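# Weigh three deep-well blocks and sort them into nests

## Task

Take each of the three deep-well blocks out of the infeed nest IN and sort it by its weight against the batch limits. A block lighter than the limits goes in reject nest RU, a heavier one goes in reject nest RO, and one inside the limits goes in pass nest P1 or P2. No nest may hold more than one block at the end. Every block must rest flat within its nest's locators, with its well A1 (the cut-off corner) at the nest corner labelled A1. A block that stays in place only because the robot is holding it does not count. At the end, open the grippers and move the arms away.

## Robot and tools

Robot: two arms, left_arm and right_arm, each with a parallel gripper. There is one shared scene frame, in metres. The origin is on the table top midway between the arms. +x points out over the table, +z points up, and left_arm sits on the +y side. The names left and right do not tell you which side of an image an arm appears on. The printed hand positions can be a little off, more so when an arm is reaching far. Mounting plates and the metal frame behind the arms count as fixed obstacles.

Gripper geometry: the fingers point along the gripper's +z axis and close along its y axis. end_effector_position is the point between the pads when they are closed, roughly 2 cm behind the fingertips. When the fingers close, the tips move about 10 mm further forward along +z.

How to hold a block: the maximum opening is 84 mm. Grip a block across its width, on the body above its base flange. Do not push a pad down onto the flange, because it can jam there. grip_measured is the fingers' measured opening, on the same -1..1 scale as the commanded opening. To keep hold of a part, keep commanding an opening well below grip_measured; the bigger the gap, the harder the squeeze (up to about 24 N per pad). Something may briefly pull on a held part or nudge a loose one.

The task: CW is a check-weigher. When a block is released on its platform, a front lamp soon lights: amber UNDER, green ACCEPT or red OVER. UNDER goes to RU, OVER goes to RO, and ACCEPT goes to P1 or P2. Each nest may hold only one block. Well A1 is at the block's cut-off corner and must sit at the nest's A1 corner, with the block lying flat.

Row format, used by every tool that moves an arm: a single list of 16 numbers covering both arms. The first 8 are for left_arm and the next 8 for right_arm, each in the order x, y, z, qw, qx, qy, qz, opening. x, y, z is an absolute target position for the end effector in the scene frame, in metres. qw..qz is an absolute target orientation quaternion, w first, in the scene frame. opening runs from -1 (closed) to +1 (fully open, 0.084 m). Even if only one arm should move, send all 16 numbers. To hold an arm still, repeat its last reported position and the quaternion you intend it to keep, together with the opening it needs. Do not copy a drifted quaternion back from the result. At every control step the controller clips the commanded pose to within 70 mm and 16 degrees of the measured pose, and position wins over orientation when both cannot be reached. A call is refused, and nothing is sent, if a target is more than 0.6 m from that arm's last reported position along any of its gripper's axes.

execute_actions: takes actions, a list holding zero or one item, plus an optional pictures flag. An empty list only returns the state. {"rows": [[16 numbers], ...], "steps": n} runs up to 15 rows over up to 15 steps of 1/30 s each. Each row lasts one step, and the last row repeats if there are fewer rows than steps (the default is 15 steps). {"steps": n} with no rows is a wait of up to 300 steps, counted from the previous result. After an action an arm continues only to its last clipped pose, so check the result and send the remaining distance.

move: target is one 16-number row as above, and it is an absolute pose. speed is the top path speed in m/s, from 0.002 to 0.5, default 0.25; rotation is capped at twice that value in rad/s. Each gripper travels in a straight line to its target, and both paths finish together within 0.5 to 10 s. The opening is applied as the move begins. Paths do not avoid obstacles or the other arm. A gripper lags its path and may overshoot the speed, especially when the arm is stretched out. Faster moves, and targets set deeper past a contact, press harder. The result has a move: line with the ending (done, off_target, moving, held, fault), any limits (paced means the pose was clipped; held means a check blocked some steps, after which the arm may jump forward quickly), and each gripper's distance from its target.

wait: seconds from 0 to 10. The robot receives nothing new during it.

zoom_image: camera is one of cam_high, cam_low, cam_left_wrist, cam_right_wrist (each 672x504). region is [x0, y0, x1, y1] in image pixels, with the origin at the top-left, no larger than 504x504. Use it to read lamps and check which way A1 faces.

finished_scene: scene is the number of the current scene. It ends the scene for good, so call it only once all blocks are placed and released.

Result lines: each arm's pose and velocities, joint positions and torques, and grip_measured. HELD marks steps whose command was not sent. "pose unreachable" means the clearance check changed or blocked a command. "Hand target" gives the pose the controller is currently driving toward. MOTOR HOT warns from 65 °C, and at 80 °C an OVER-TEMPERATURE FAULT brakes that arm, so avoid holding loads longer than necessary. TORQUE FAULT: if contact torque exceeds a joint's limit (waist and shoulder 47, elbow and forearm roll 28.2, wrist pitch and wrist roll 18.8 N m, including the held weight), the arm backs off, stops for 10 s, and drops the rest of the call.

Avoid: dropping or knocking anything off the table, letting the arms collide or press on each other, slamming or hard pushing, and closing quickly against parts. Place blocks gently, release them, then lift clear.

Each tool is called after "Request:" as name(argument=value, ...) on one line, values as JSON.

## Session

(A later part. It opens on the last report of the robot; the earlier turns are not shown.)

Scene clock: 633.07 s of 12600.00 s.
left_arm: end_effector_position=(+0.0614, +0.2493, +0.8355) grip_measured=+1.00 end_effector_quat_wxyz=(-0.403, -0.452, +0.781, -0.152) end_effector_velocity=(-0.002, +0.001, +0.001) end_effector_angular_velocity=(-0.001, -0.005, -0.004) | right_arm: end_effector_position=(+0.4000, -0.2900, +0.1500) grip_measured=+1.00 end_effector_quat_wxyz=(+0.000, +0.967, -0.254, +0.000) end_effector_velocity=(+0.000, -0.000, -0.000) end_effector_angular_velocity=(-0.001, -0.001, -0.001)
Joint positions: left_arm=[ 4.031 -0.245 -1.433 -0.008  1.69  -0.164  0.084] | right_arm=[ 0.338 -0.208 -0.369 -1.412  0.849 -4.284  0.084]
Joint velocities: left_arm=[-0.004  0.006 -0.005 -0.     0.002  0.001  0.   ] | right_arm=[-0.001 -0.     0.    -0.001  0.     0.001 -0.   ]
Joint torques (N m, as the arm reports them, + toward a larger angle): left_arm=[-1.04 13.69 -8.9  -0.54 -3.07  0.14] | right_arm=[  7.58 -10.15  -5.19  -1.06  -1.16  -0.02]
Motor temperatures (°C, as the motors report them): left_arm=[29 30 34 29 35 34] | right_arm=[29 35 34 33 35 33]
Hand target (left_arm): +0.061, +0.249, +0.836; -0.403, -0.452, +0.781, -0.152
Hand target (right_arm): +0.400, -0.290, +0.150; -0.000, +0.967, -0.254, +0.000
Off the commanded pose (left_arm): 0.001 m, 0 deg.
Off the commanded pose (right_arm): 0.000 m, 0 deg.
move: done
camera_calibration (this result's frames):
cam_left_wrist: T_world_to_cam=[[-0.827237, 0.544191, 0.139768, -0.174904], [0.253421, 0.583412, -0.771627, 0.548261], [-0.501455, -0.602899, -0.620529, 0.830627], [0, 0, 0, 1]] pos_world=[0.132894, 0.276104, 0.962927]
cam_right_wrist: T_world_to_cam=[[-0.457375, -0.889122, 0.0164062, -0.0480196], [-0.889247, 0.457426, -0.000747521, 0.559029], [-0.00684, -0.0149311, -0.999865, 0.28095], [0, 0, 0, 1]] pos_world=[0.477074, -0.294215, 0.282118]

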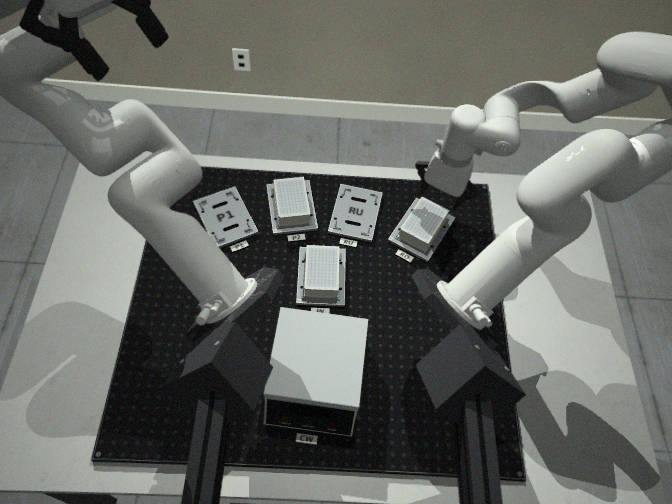

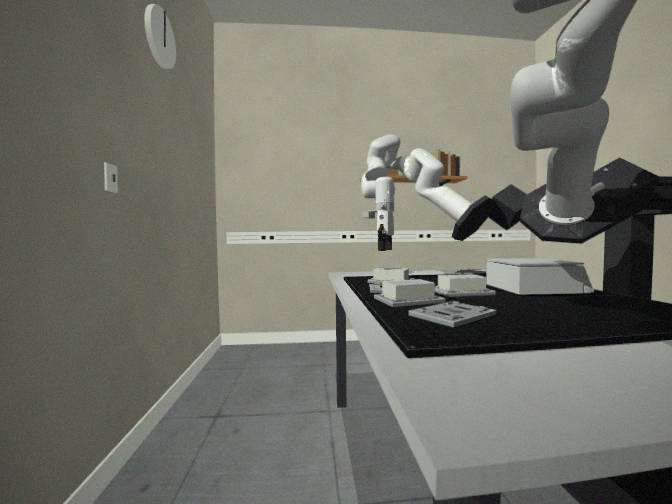

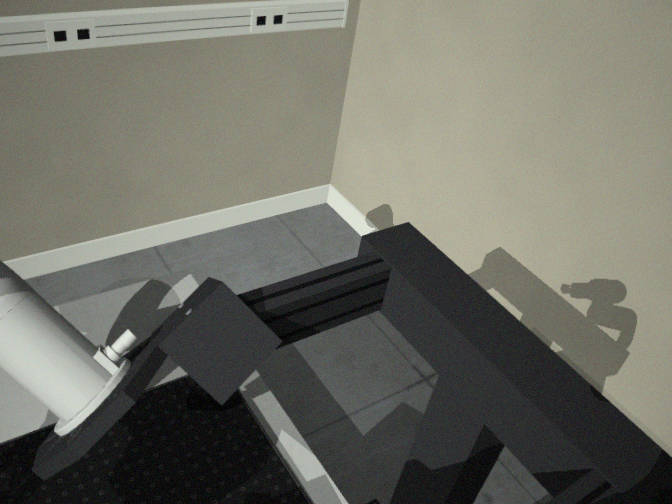

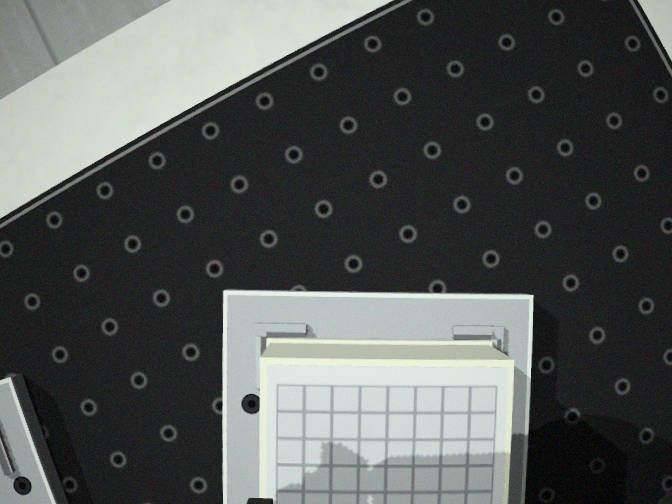

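Works perfectly.

Request:
move(target=[-0.114,0.545,0.691,0.274,0,-0.9026,0.332,1,0.40,-0.29,0.15,0,0.9673,-0.2538,0,1], speed=0.2)

Request:
move(target=[0.036,0.726,0.401,0.0713,-0.4513,-0.7817,0.4245,1,0.40,-0.29,0.15,0,0.9673,-0.2538,0,1], speed=0.2)

Request:
move(target=[0.359,0.611,0.256,-0.1505,-0.7817,-0.4513,0.4033,1,0.40,-0.29,0.15,0,0.9673,-0.2538,0,1], speed=0.2)

Request:
move(target=[0.534,0.315,0.401,0.332,0.9026,0,-0.274,1,0.40,-0.29,0.15,0,0.9673,-0.2538,0,1], speed=0.2)

Request:
move(target=[0.384,0.27,0.09,0,0.9673,0.2538,0,1,0.40,-0.29,0.15,0,0.9673,-0.2538,0,1], speed=0.15)

Request:
move(target=[0.384,0.27,0.09,0,0.9673,0.2538,0,1,0.40,-0.29,0.15,0,0.9673,-0.2538,0,1], speed=0.01)

Scene clock: 652.50 s of 12600.00 s.
left_arm: end_effector_position=(-0.1134, +0.5448, +0.6909) grip_measured=+1.00 end_effector_quat_wxyz=(-0.275, -0.001, +0.902, -0.333) end_effector_velocity=(-0.001, +0.001, -0.001) end_effector_angular_velocity=(-0.002, -0.005, -0.001) | right_arm: end_effector_position=(+0.4000, -0.2900, +0.1500) grip_measured=+1.00 end_effector_quat_wxyz=(+0.000, +0.967, -0.254, -0.000) end_effector_velocity=(+0.000, -0.000, +0.000) end_effector_angular_velocity=(-0.001, -0.001, +0.000)
Joint positions: left_arm=[ 3.025 -0.275 -1.418 -0.014  1.69  -0.124  0.084] | right_arm=[ 0.338 -0.208 -0.369 -1.412  0.849 -4.284  0.084]
Joint velocities: left_arm=[-0.003  0.005 -0.005 -0.     0.002  0.001  0.   ] | right_arm=[ 0.     0.    -0.    -0.001  0.001  0.001 -0.   ]
Joint torques (N m, as the arm reports them, + toward a larger angle): left_arm=[  8.18   1.08 -10.38   0.5   -2.48  -0.08] | right_arm=[ 7.27 -9.84 -5.23 -0.64 -1.26  0.  ]
Motor temperatures (°C, as the motors report them): left_arm=[29 30 34 29 35 34] | right_arm=[29 35 34 33 35 33]
Hand target (left_arm): -0.114, +0.545, +0.691; -0.275, -0.000, +0.902, -0.334
Hand target (right_arm): +0.400, -0.290, +0.150; +0.000, +0.967, -0.254, -0.000
Off the commanded pose (left_arm): 0.001 m, 0 deg.
Off the commanded pose (right_arm): 0.000 m, 0 deg.
After step 90, 13.30 s passed at rest.
move: done
camera_calibration (this result's frames):
cam_left_wrist: T_world_to_cam=[[-0.188383, 0.784278, -0.591117, -0.0134391], [0.842649, -0.180074, -0.507461, 0.608762], [-0.504435, -0.593701, -0.626948, 0.830461], [0, 0, 0, 1]] pos_world=[-0.0965904, 0.613208, 0.821634]
cam_right_wrist: T_world_to_cam=[[-0.457375, -0.889122, 0.0164063, -0.0480198], [-0.889248, 0.457426, -0.000747366, 0.559029], [-0.00684018, -0.0149311, -0.999865, 0.28095], [0, 0, 0, 1]] pos_world=[0.477074, -0.294215, 0.282118]

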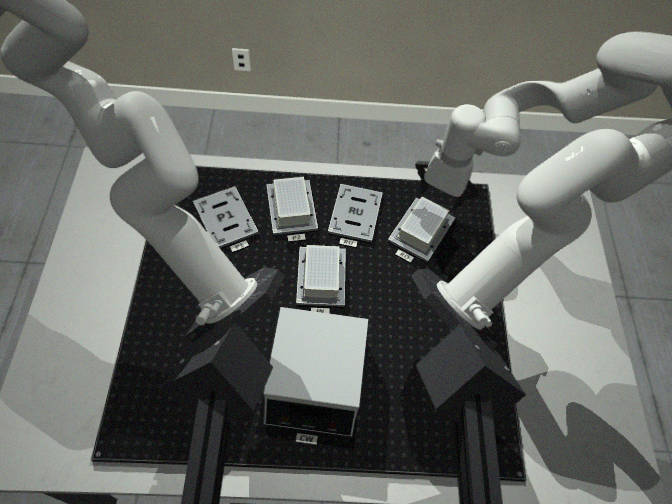

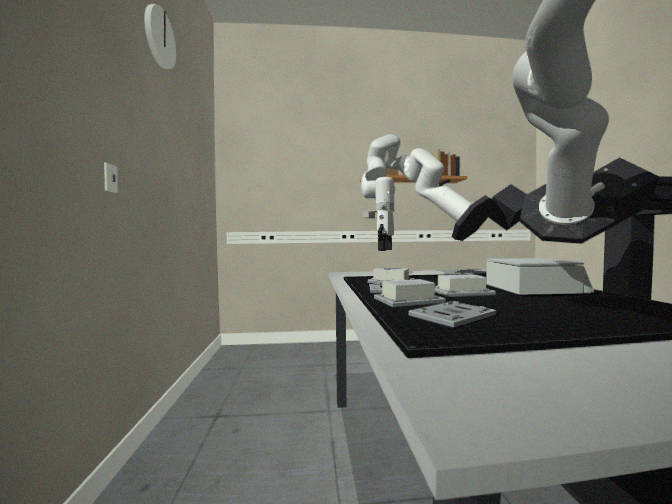

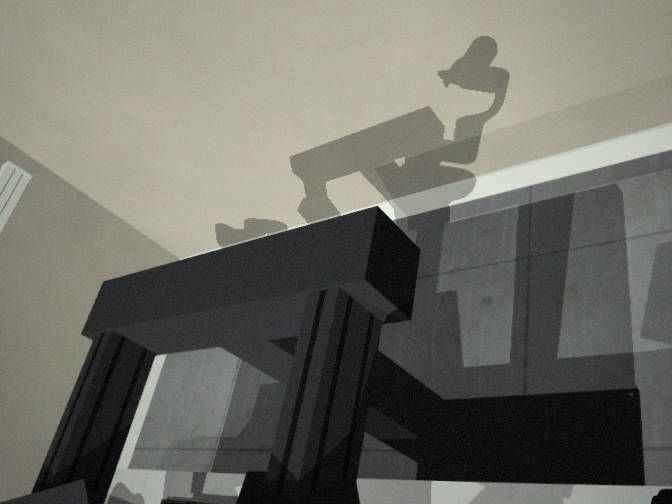

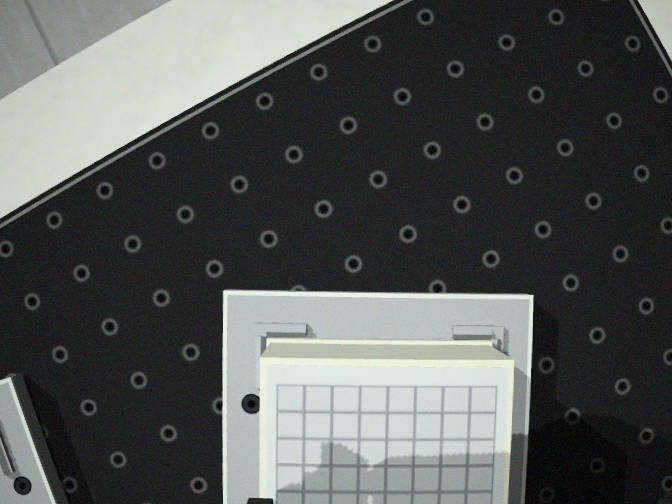

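Scene clock: 655.63 s of 12600.00 s.
left_arm: end_effector_position=(+0.0362, +0.7256, +0.4014) grip_measured=+1.00 end_effector_quat_wxyz=(-0.073, +0.451, +0.781, -0.426) end_effector_velocity=(+0.000, +0.000, -0.002) end_effector_angular_velocity=(-0.005, -0.004, -0.000) | right_arm: end_effector_position=(+0.4000, -0.2900, +0.1500) grip_measured=+1.00 end_effector_quat_wxyz=(+0.000, +0.967, -0.254, -0.000) end_effector_velocity=(-0.000, -0.000, -0.000) end_effector_angular_velocity=(-0.001, +0.001, +0.000)
Joint positions: left_arm=[ 1.973 -0.336 -1.377 -0.003  1.695 -0.127  0.084] | right_arm=[ 0.338 -0.208 -0.369 -1.412  0.849 -4.284  0.084]
Joint velocities: left_arm=[-0.004  0.005 -0.004 -0.     0.002  0.001  0.   ] | right_arm=[ 0.     0.    -0.     0.001  0.001 -0.001  0.   ]
Joint torques (N m, as the arm reports them, + toward a larger angle): left_arm=[  8.79 -26.21 -14.5    0.7   -0.68  -0.04] | right_arm=[  7.06 -10.27  -4.98  -0.67  -1.13  -0.11]
Motor temperatures (°C, as the motors report them): left_arm=[29 30 34 29 35 34] | right_arm=[29 35 34 33 35 33]
Hand target (left_arm): +0.036, +0.726, +0.401; -0.073, +0.451, +0.781, -0.426
Hand target (right_arm): +0.400, -0.290, +0.150; +0.000, +0.967, -0.254, -0.000
Off the commanded pose (left_arm): 0.001 m, 0 deg.
Off the commanded pose (right_arm): 0.000 m, 0 deg.
move: done
camera_calibration (this result's frames):
cam_left_wrist: T_world_to_cam=[[0.641244, 0.242997, -0.727845, 0.11938], [0.583966, -0.76987, 0.257456, 0.498584], [-0.497786, -0.590129, -0.635576, 0.832428], [0, 0, 0, 1]] pos_world=[0.0466627, 0.846075, 0.487599]
cam_right_wrist: T_world_to_cam=[[-0.457375, -0.889122, 0.0164063, -0.0480197], [-0.889247, 0.457426, -0.000747352, 0.559029], [-0.00684016, -0.014931, -0.999865, 0.28095], [0, 0, 0, 1]] pos_world=[0.477074, -0.294215, 0.282118]

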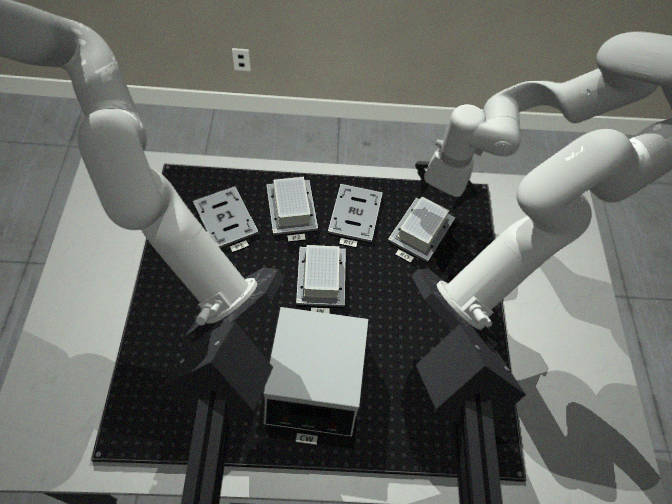

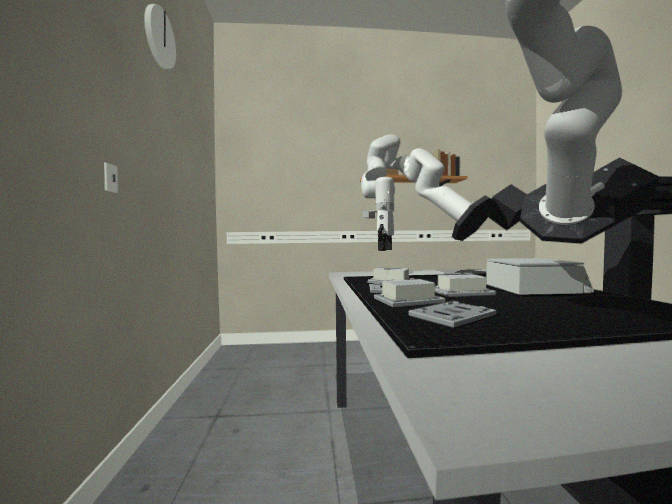

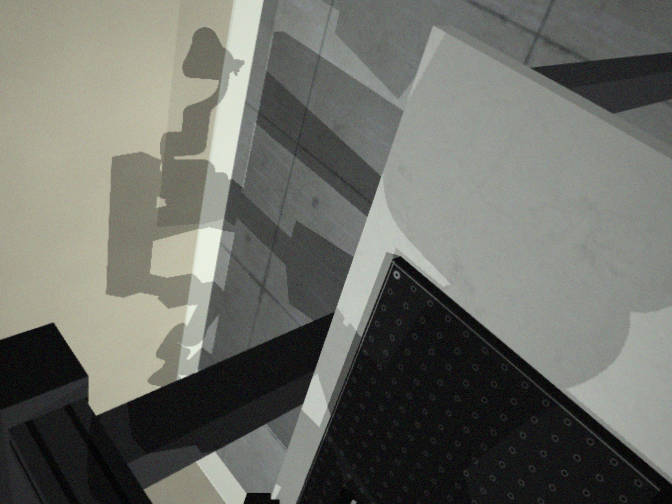

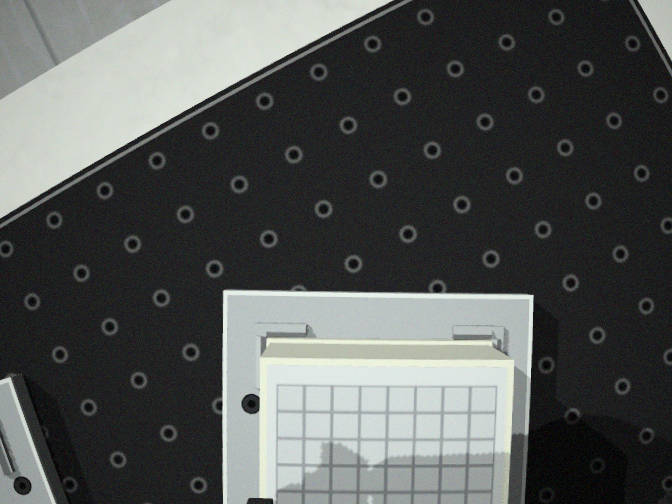

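Scene clock: 658.77 s of 12600.00 s.
left_arm: end_effector_position=(+0.3587, +0.6109, +0.2565) grip_measured=+1.00 end_effector_quat_wxyz=(+0.149, +0.782, +0.451, -0.404) end_effector_velocity=(+0.001, -0.000, -0.001) end_effector_angular_velocity=(-0.003, -0.001, -0.002) | right_arm: end_effector_position=(+0.4000, -0.2900, +0.1500) grip_measured=+1.00 end_effector_quat_wxyz=(-0.000, +0.967, -0.254, -0.000) end_effector_velocity=(-0.001, -0.000, -0.000) end_effector_angular_velocity=(+0.001, +0.003, -0.004)
Joint positions: left_arm=[ 0.878 -0.364 -1.348  0.016  1.698 -0.173  0.084] | right_arm=[ 0.338 -0.208 -0.369 -1.412  0.849 -4.284  0.084]
Joint velocities: left_arm=[-0.003  0.006 -0.004  0.     0.001  0.001  0.   ] | right_arm=[-0.001  0.     0.     0.003 -0.001  0.001 -0.   ]
Joint torques (N m, as the arm reports them, + toward a larger angle): left_arm=[  1.14 -40.69 -16.73  -0.44   0.02   0.02] | right_arm=[  7.16 -10.18  -5.61  -0.49  -1.16  -0.15]
Motor temperatures (°C, as the motors report them): left_arm=[29 30 35 29 35 34] | right_arm=[29 35 34 33 35 33]
Hand target (left_arm): +0.359, +0.611, +0.256; +0.149, +0.782, +0.451, -0.404
Hand target (right_arm): +0.400, -0.290, +0.150; +0.000, +0.967, -0.254, -0.000
Off the commanded pose (left_arm): 0.001 m, 0 deg.
Off the commanded pose (right_arm): 0.000 m, 0 deg.
move: done
camera_calibration (this result's frames):
cam_left_wrist: T_world_to_cam=[[0.831916, -0.538537, -0.133763, 0.0916308], [-0.264008, -0.596159, 0.758218, 0.328871], [-0.488072, -0.595459, -0.638133, 0.83362], [0, 0, 0, 1]] pos_world=[0.417462, 0.741793, 0.294861]
cam_right_wrist: T_world_to_cam=[[-0.457375, -0.889123, 0.0164061, -0.0480197], [-0.889248, 0.457426, -0.000747401, 0.559029], [-0.00684003, -0.0149309, -0.999865, 0.28095], [0, 0, 0, 1]] pos_world=[0.477074, -0.294215, 0.282118]

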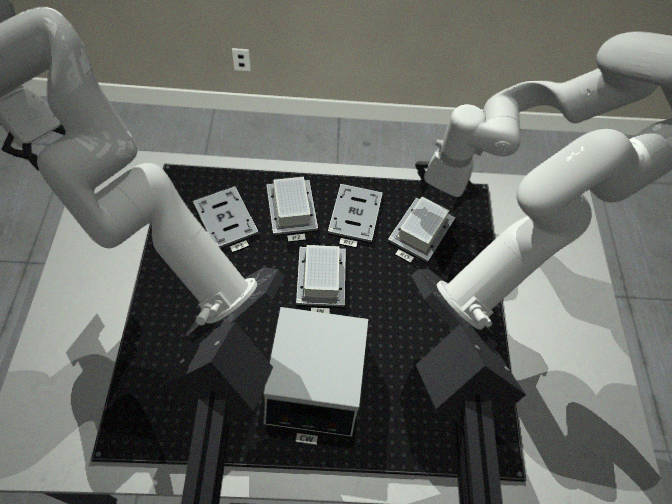

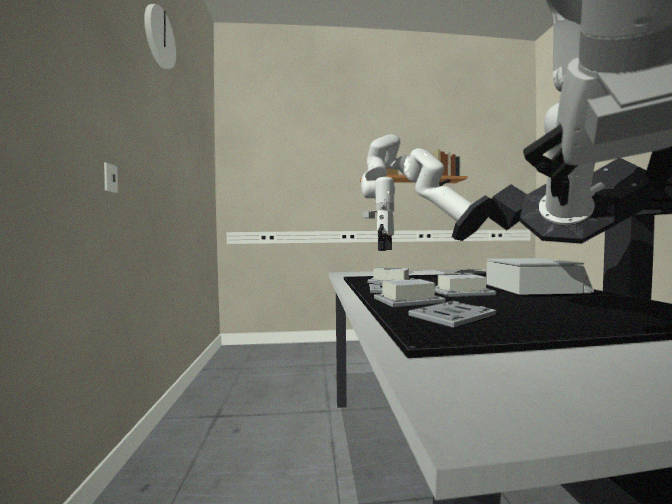

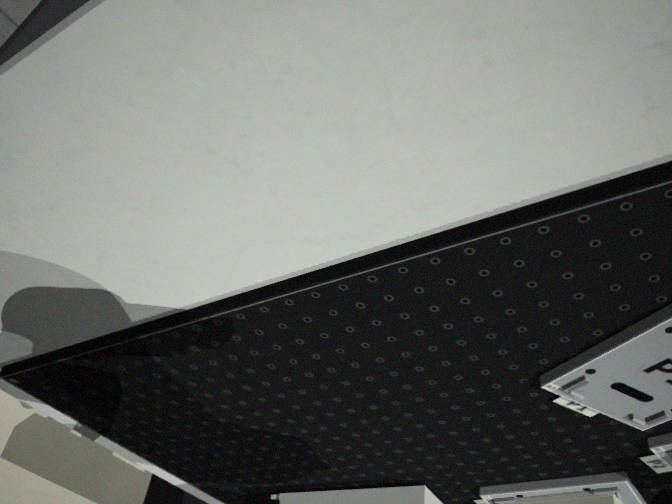

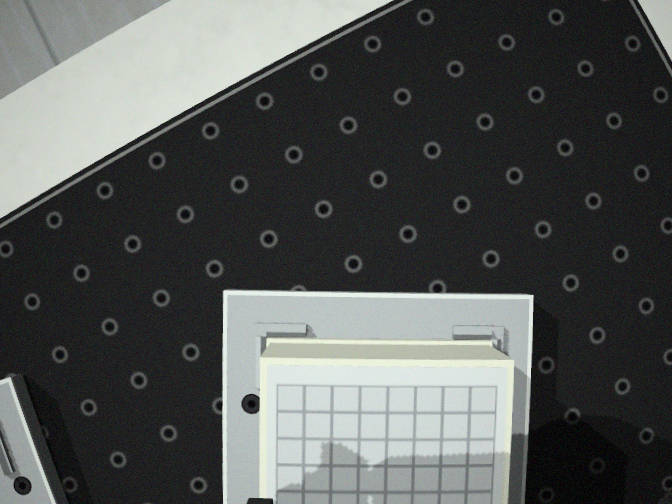

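Scene clock: 661.90 s of 12600.00 s.
left_arm: end_effector_position=(+0.5335, +0.3153, +0.4012) grip_measured=+1.00 end_effector_quat_wxyz=(+0.330, +0.903, +0.000, -0.273) end_effector_velocity=(+0.001, -0.002, +0.001) end_effector_angular_velocity=(-0.003, -0.003, -0.006) | right_arm: end_effector_position=(+0.4000, -0.2900, +0.1500) grip_measured=+1.00 end_effector_quat_wxyz=(+0.000, +0.967, -0.254, -0.000) end_effector_velocity=(+0.000, -0.000, -0.000) end_effector_angular_velocity=(-0.001, -0.001, +0.001)
Joint positions: left_arm=[-0.213 -0.33  -1.364  0.021  1.697 -0.215  0.084] | right_arm=[ 0.338 -0.208 -0.369 -1.412  0.849 -4.284  0.084]
Joint velocities: left_arm=[-0.006  0.006 -0.005  0.001  0.001  0.001 -0.   ] | right_arm=[-0.001 -0.     0.    -0.002  0.001 -0.     0.   ]
Joint torques (N m, as the arm reports them, + toward a larger angle): left_arm=[ -8.2  -25.63 -14.09  -1.69  -0.75   0.09] | right_arm=[  7.18 -10.52  -5.44  -0.35  -1.09  -0.28]
Motor temperatures (°C, as the motors report them): left_arm=[29 30 35 29 35 34] | right_arm=[29 35 34 33 35 33]
Hand target (left_arm): +0.534, +0.315, +0.401; +0.330, +0.903, -0.000, -0.273
Hand target (right_arm): +0.400, -0.290, +0.150; +0.000, +0.967, -0.254, -0.000
Off the commanded pose (left_arm): 0.001 m, 0 deg.
Off the commanded pose (right_arm): 0.000 m, 0 deg.
move: done
camera_calibration (this result's frames):
cam_left_wrist: T_world_to_cam=[[0.193045, -0.778586, 0.597108, -0.0702935], [-0.853208, 0.167313, 0.494006, 0.268755], [-0.48453, -0.604823, -0.631997, 0.833878], [0, 0, 0, 1]] pos_world=[0.646913, 0.404653, 0.436215]
cam_right_wrist: T_world_to_cam=[[-0.457375, -0.889122, 0.0164064, -0.0480198], [-0.889247, 0.457426, -0.000747286, 0.559029], [-0.00684026, -0.0149311, -0.999865, 0.28095], [0, 0, 0, 1]] pos_world=[0.477074, -0.294215, 0.282118]

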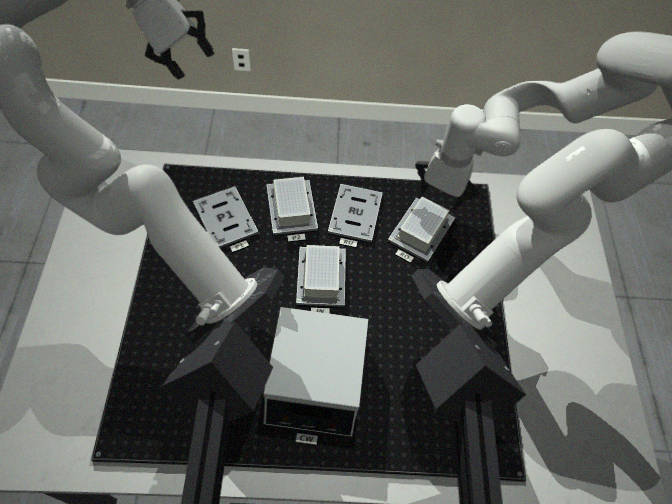

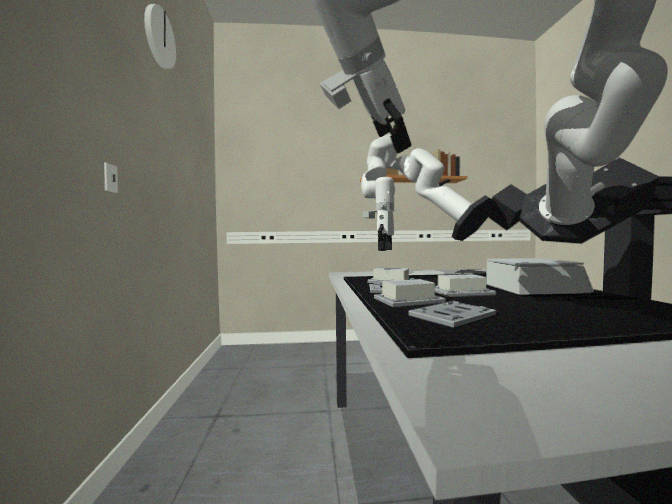

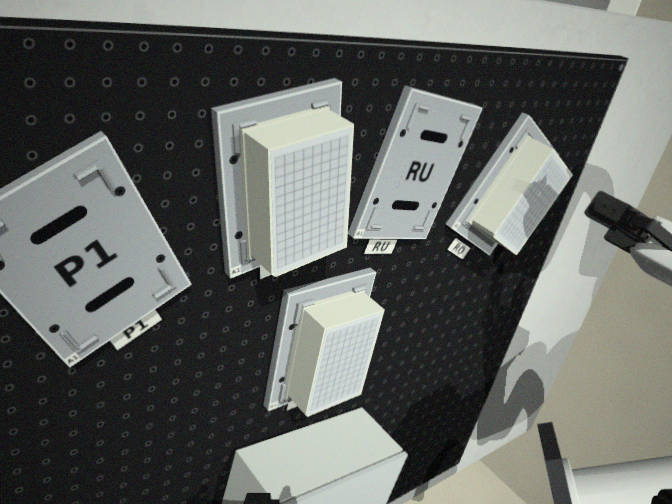

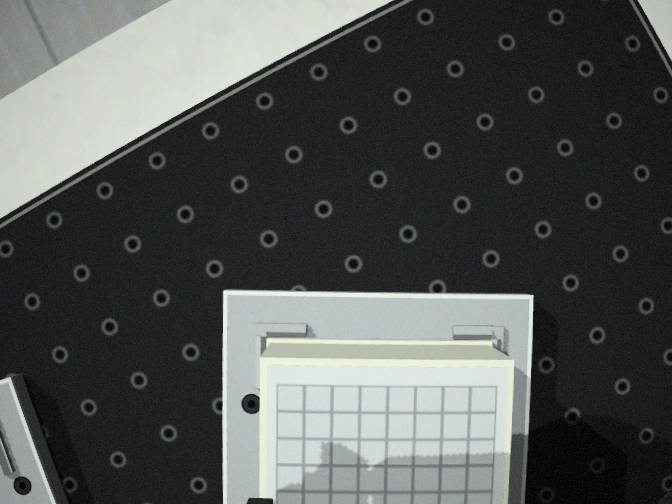

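Scene clock: 665.93 s of 12600.00 s.
left_arm: end_effector_position=(+0.3845, +0.2697, +0.0906) grip_measured=+1.00 end_effector_quat_wxyz=(+0.001, +0.967, +0.253, -0.001) end_effector_velocity=(-0.001, -0.000, -0.001) end_effector_angular_velocity=(+0.010, -0.008, +0.004) | right_arm: end_effector_position=(+0.4000, -0.2900, +0.1500) grip_measured=+1.00 end_effector_quat_wxyz=(-0.000, +0.967, -0.254, -0.000) end_effector_velocity=(+0.000, +0.001, +0.000) end_effector_angular_velocity=(+0.002, -0.001, -0.001)
Joint positions: left_arm=[ 0.073 -0.251 -0.374  1.693  0.617 -1.924  0.084] | right_arm=[ 0.338 -0.208 -0.369 -1.412  0.849 -4.284  0.084]
Joint velocities: left_arm=[-0.005  0.007  0.002  0.025  0.012 -0.033 -0.   ] | right_arm=[ 0.001 -0.    -0.     0.001 -0.001  0.001 -0.   ]
Joint torques (N m, as the arm reports them, + toward a larger angle): left_arm=[ -5.85 -19.4   -3.07  -0.78  -2.24  -0.03] | right_arm=[  6.8  -10.65  -5.05  -0.98  -1.27  -0.28]
Motor temperatures (°C, as the motors report them): left_arm=[29 30 35 29 35 34] | right_arm=[29 35 34 33 35 33]
Hand target (left_arm): +0.384, +0.270, +0.090; +0.000, +0.967, +0.253, -0.000
Hand target (right_arm): +0.400, -0.290, +0.150; +0.000, +0.967, -0.254, -0.000
Off the commanded pose (left_arm): 0.001 m, 0 deg.
Off the commanded pose (right_arm): 0.000 m, 0 deg.
move: done
camera_calibration (this result's frames):
cam_left_wrist: T_world_to_cam=[[0.498023, -0.867119, 0.00882992, 0.068339], [-0.867097, -0.498085, -0.00738737, 0.532922], [0.0108038, -0.00397731, -0.999934, 0.218583], [0, 0, 0, 1]] pos_world=[0.425699, 0.325568, 0.221902]
cam_right_wrist: T_world_to_cam=[[-0.457375, -0.889122, 0.0164062, -0.0480196], [-0.889247, 0.457426, -0.00074747, 0.559029], [-0.00684001, -0.014931, -0.999865, 0.28095], [0, 0, 0, 1]] pos_world=[0.477074, -0.294215, 0.282118]

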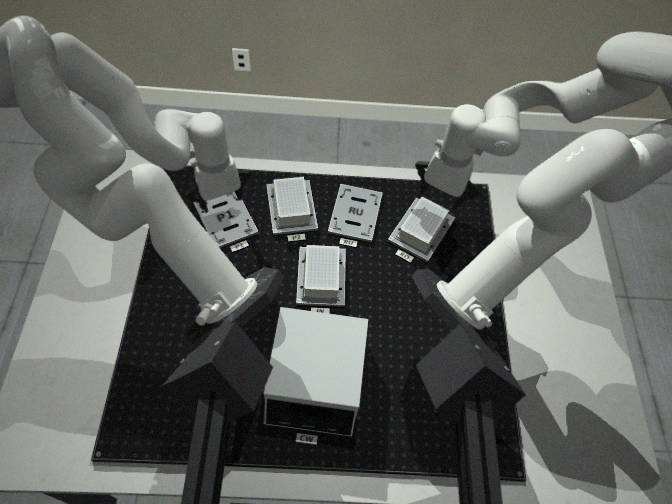

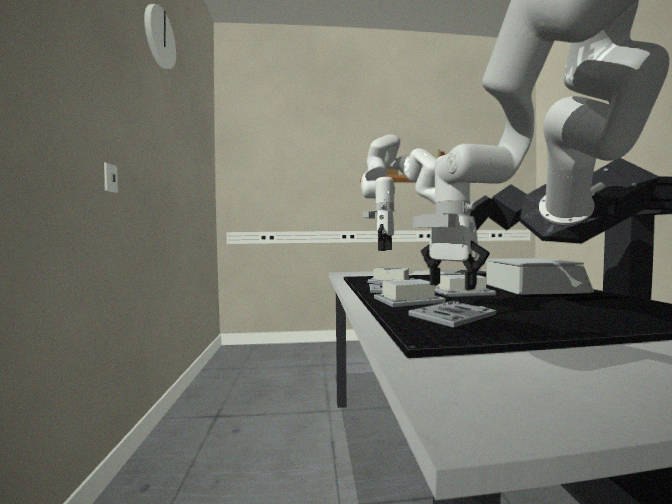

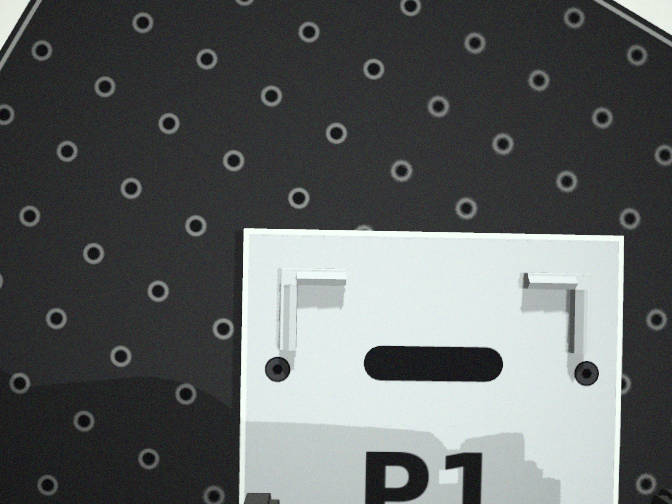

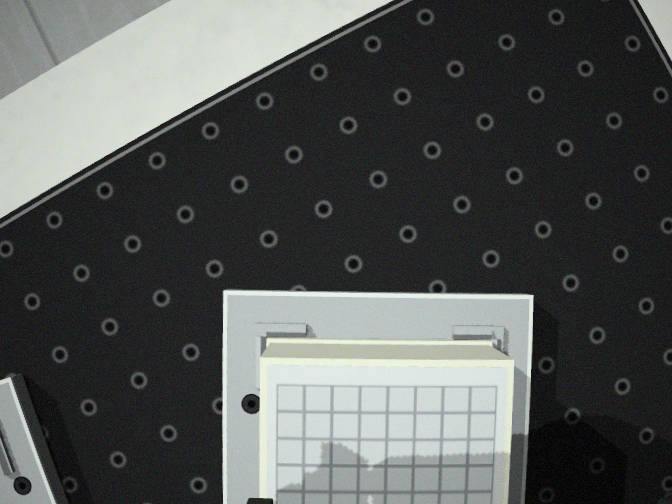

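Scene clock: 666.63 s of 12600.00 s.
left_arm: end_effector_position=(+0.3840, +0.2700, +0.0900) grip_measured=+1.00 end_effector_quat_wxyz=(+0.000, +0.967, +0.254, -0.000) end_effector_velocity=(-0.000, +0.000, -0.000) end_effector_angular_velocity=(+0.000, -0.000, +0.001) | right_arm: end_effector_position=(+0.4000, -0.2900, +0.1500) grip_measured=+1.00 end_effector_quat_wxyz=(-0.000, +0.967, -0.254, +0.000) end_effector_velocity=(-0.000, -0.000, -0.000) end_effector_angular_velocity=(-0.001, +0.001, -0.001)
Joint positions: left_arm=[ 0.074 -0.249 -0.374  1.699  0.618 -1.931  0.084] | right_arm=[ 0.338 -0.208 -0.369 -1.412  0.849 -4.284  0.084]
Joint velocities: left_arm=[ 0.002  0.001  0.     0.004 -0.001 -0.003  0.   ] | right_arm=[-0.    -0.     0.     0.     0.001  0.     0.   ]
Joint torques (N m, as the arm reports them, + toward a larger angle): left_arm=[ -5.9  -19.58  -3.11  -0.38  -2.06   0.1 ] | right_arm=[  7.19 -10.51  -5.24  -1.35  -1.38  -0.24]
Motor temperatures (°C, as the motors report them): left_arm=[29 30 35 29 35 34] | right_arm=[29 35 34 33 35 33]
Hand target (left_arm): +0.384, +0.270, +0.090; +0.000, +0.967, +0.254, -0.000
Hand target (right_arm): +0.400, -0.290, +0.150; -0.000, +0.967, -0.254, -0.000
Off the commanded pose (left_arm): 0.000 m, 0 deg.
Off the commanded pose (right_arm): 0.000 m, 0 deg.
move: done
camera_calibration (this result's frames):
cam_left_wrist: T_world_to_cam=[[0.499255, -0.866417, 0.0081868, 0.0682233], [-0.866374, -0.499315, -0.00898579, 0.532833], [0.0118732, -0.00260664, -0.999926, 0.217249], [0, 0, 0, 1]] pos_world=[0.424992, 0.325728, 0.221462]
cam_right_wrist: T_world_to_cam=[[-0.457375, -0.889122, 0.0164061, -0.0480197], [-0.889247, 0.457426, -0.000747651, 0.559029], [-0.00683982, -0.014931, -0.999865, 0.28095], [0, 0, 0, 1]] pos_world=[0.477074, -0.294215, 0.282118]

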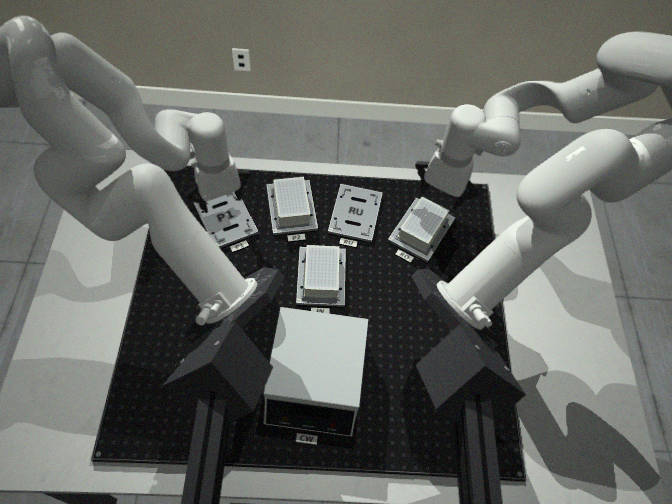

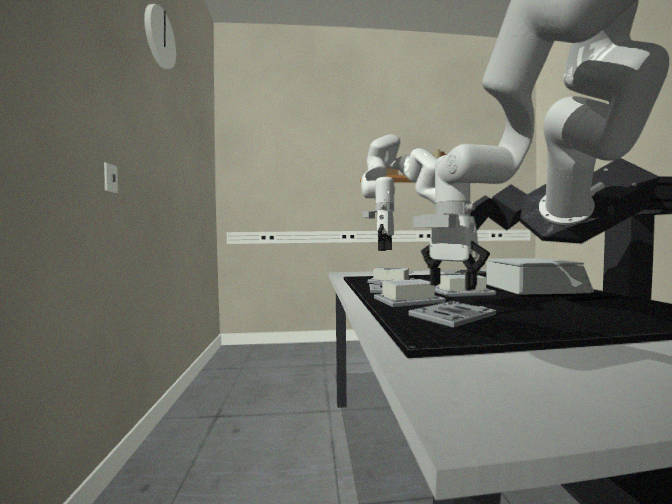

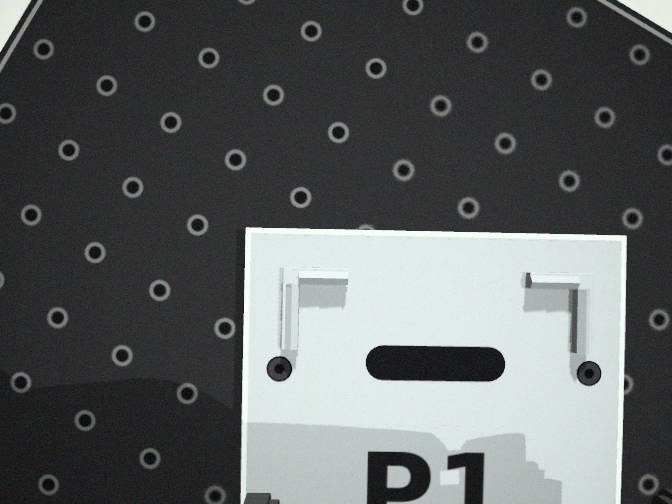

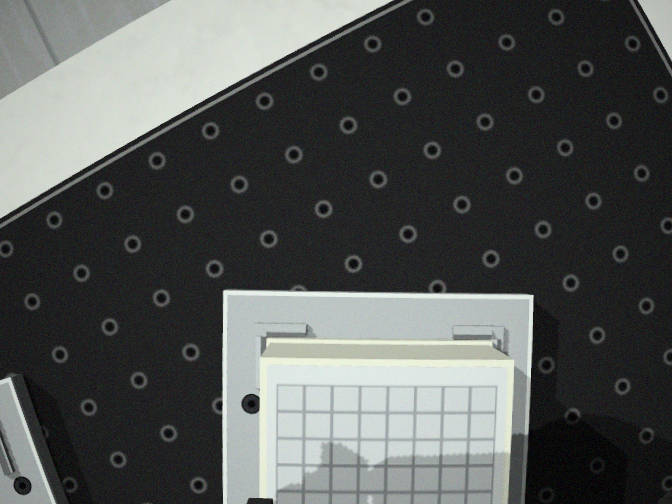

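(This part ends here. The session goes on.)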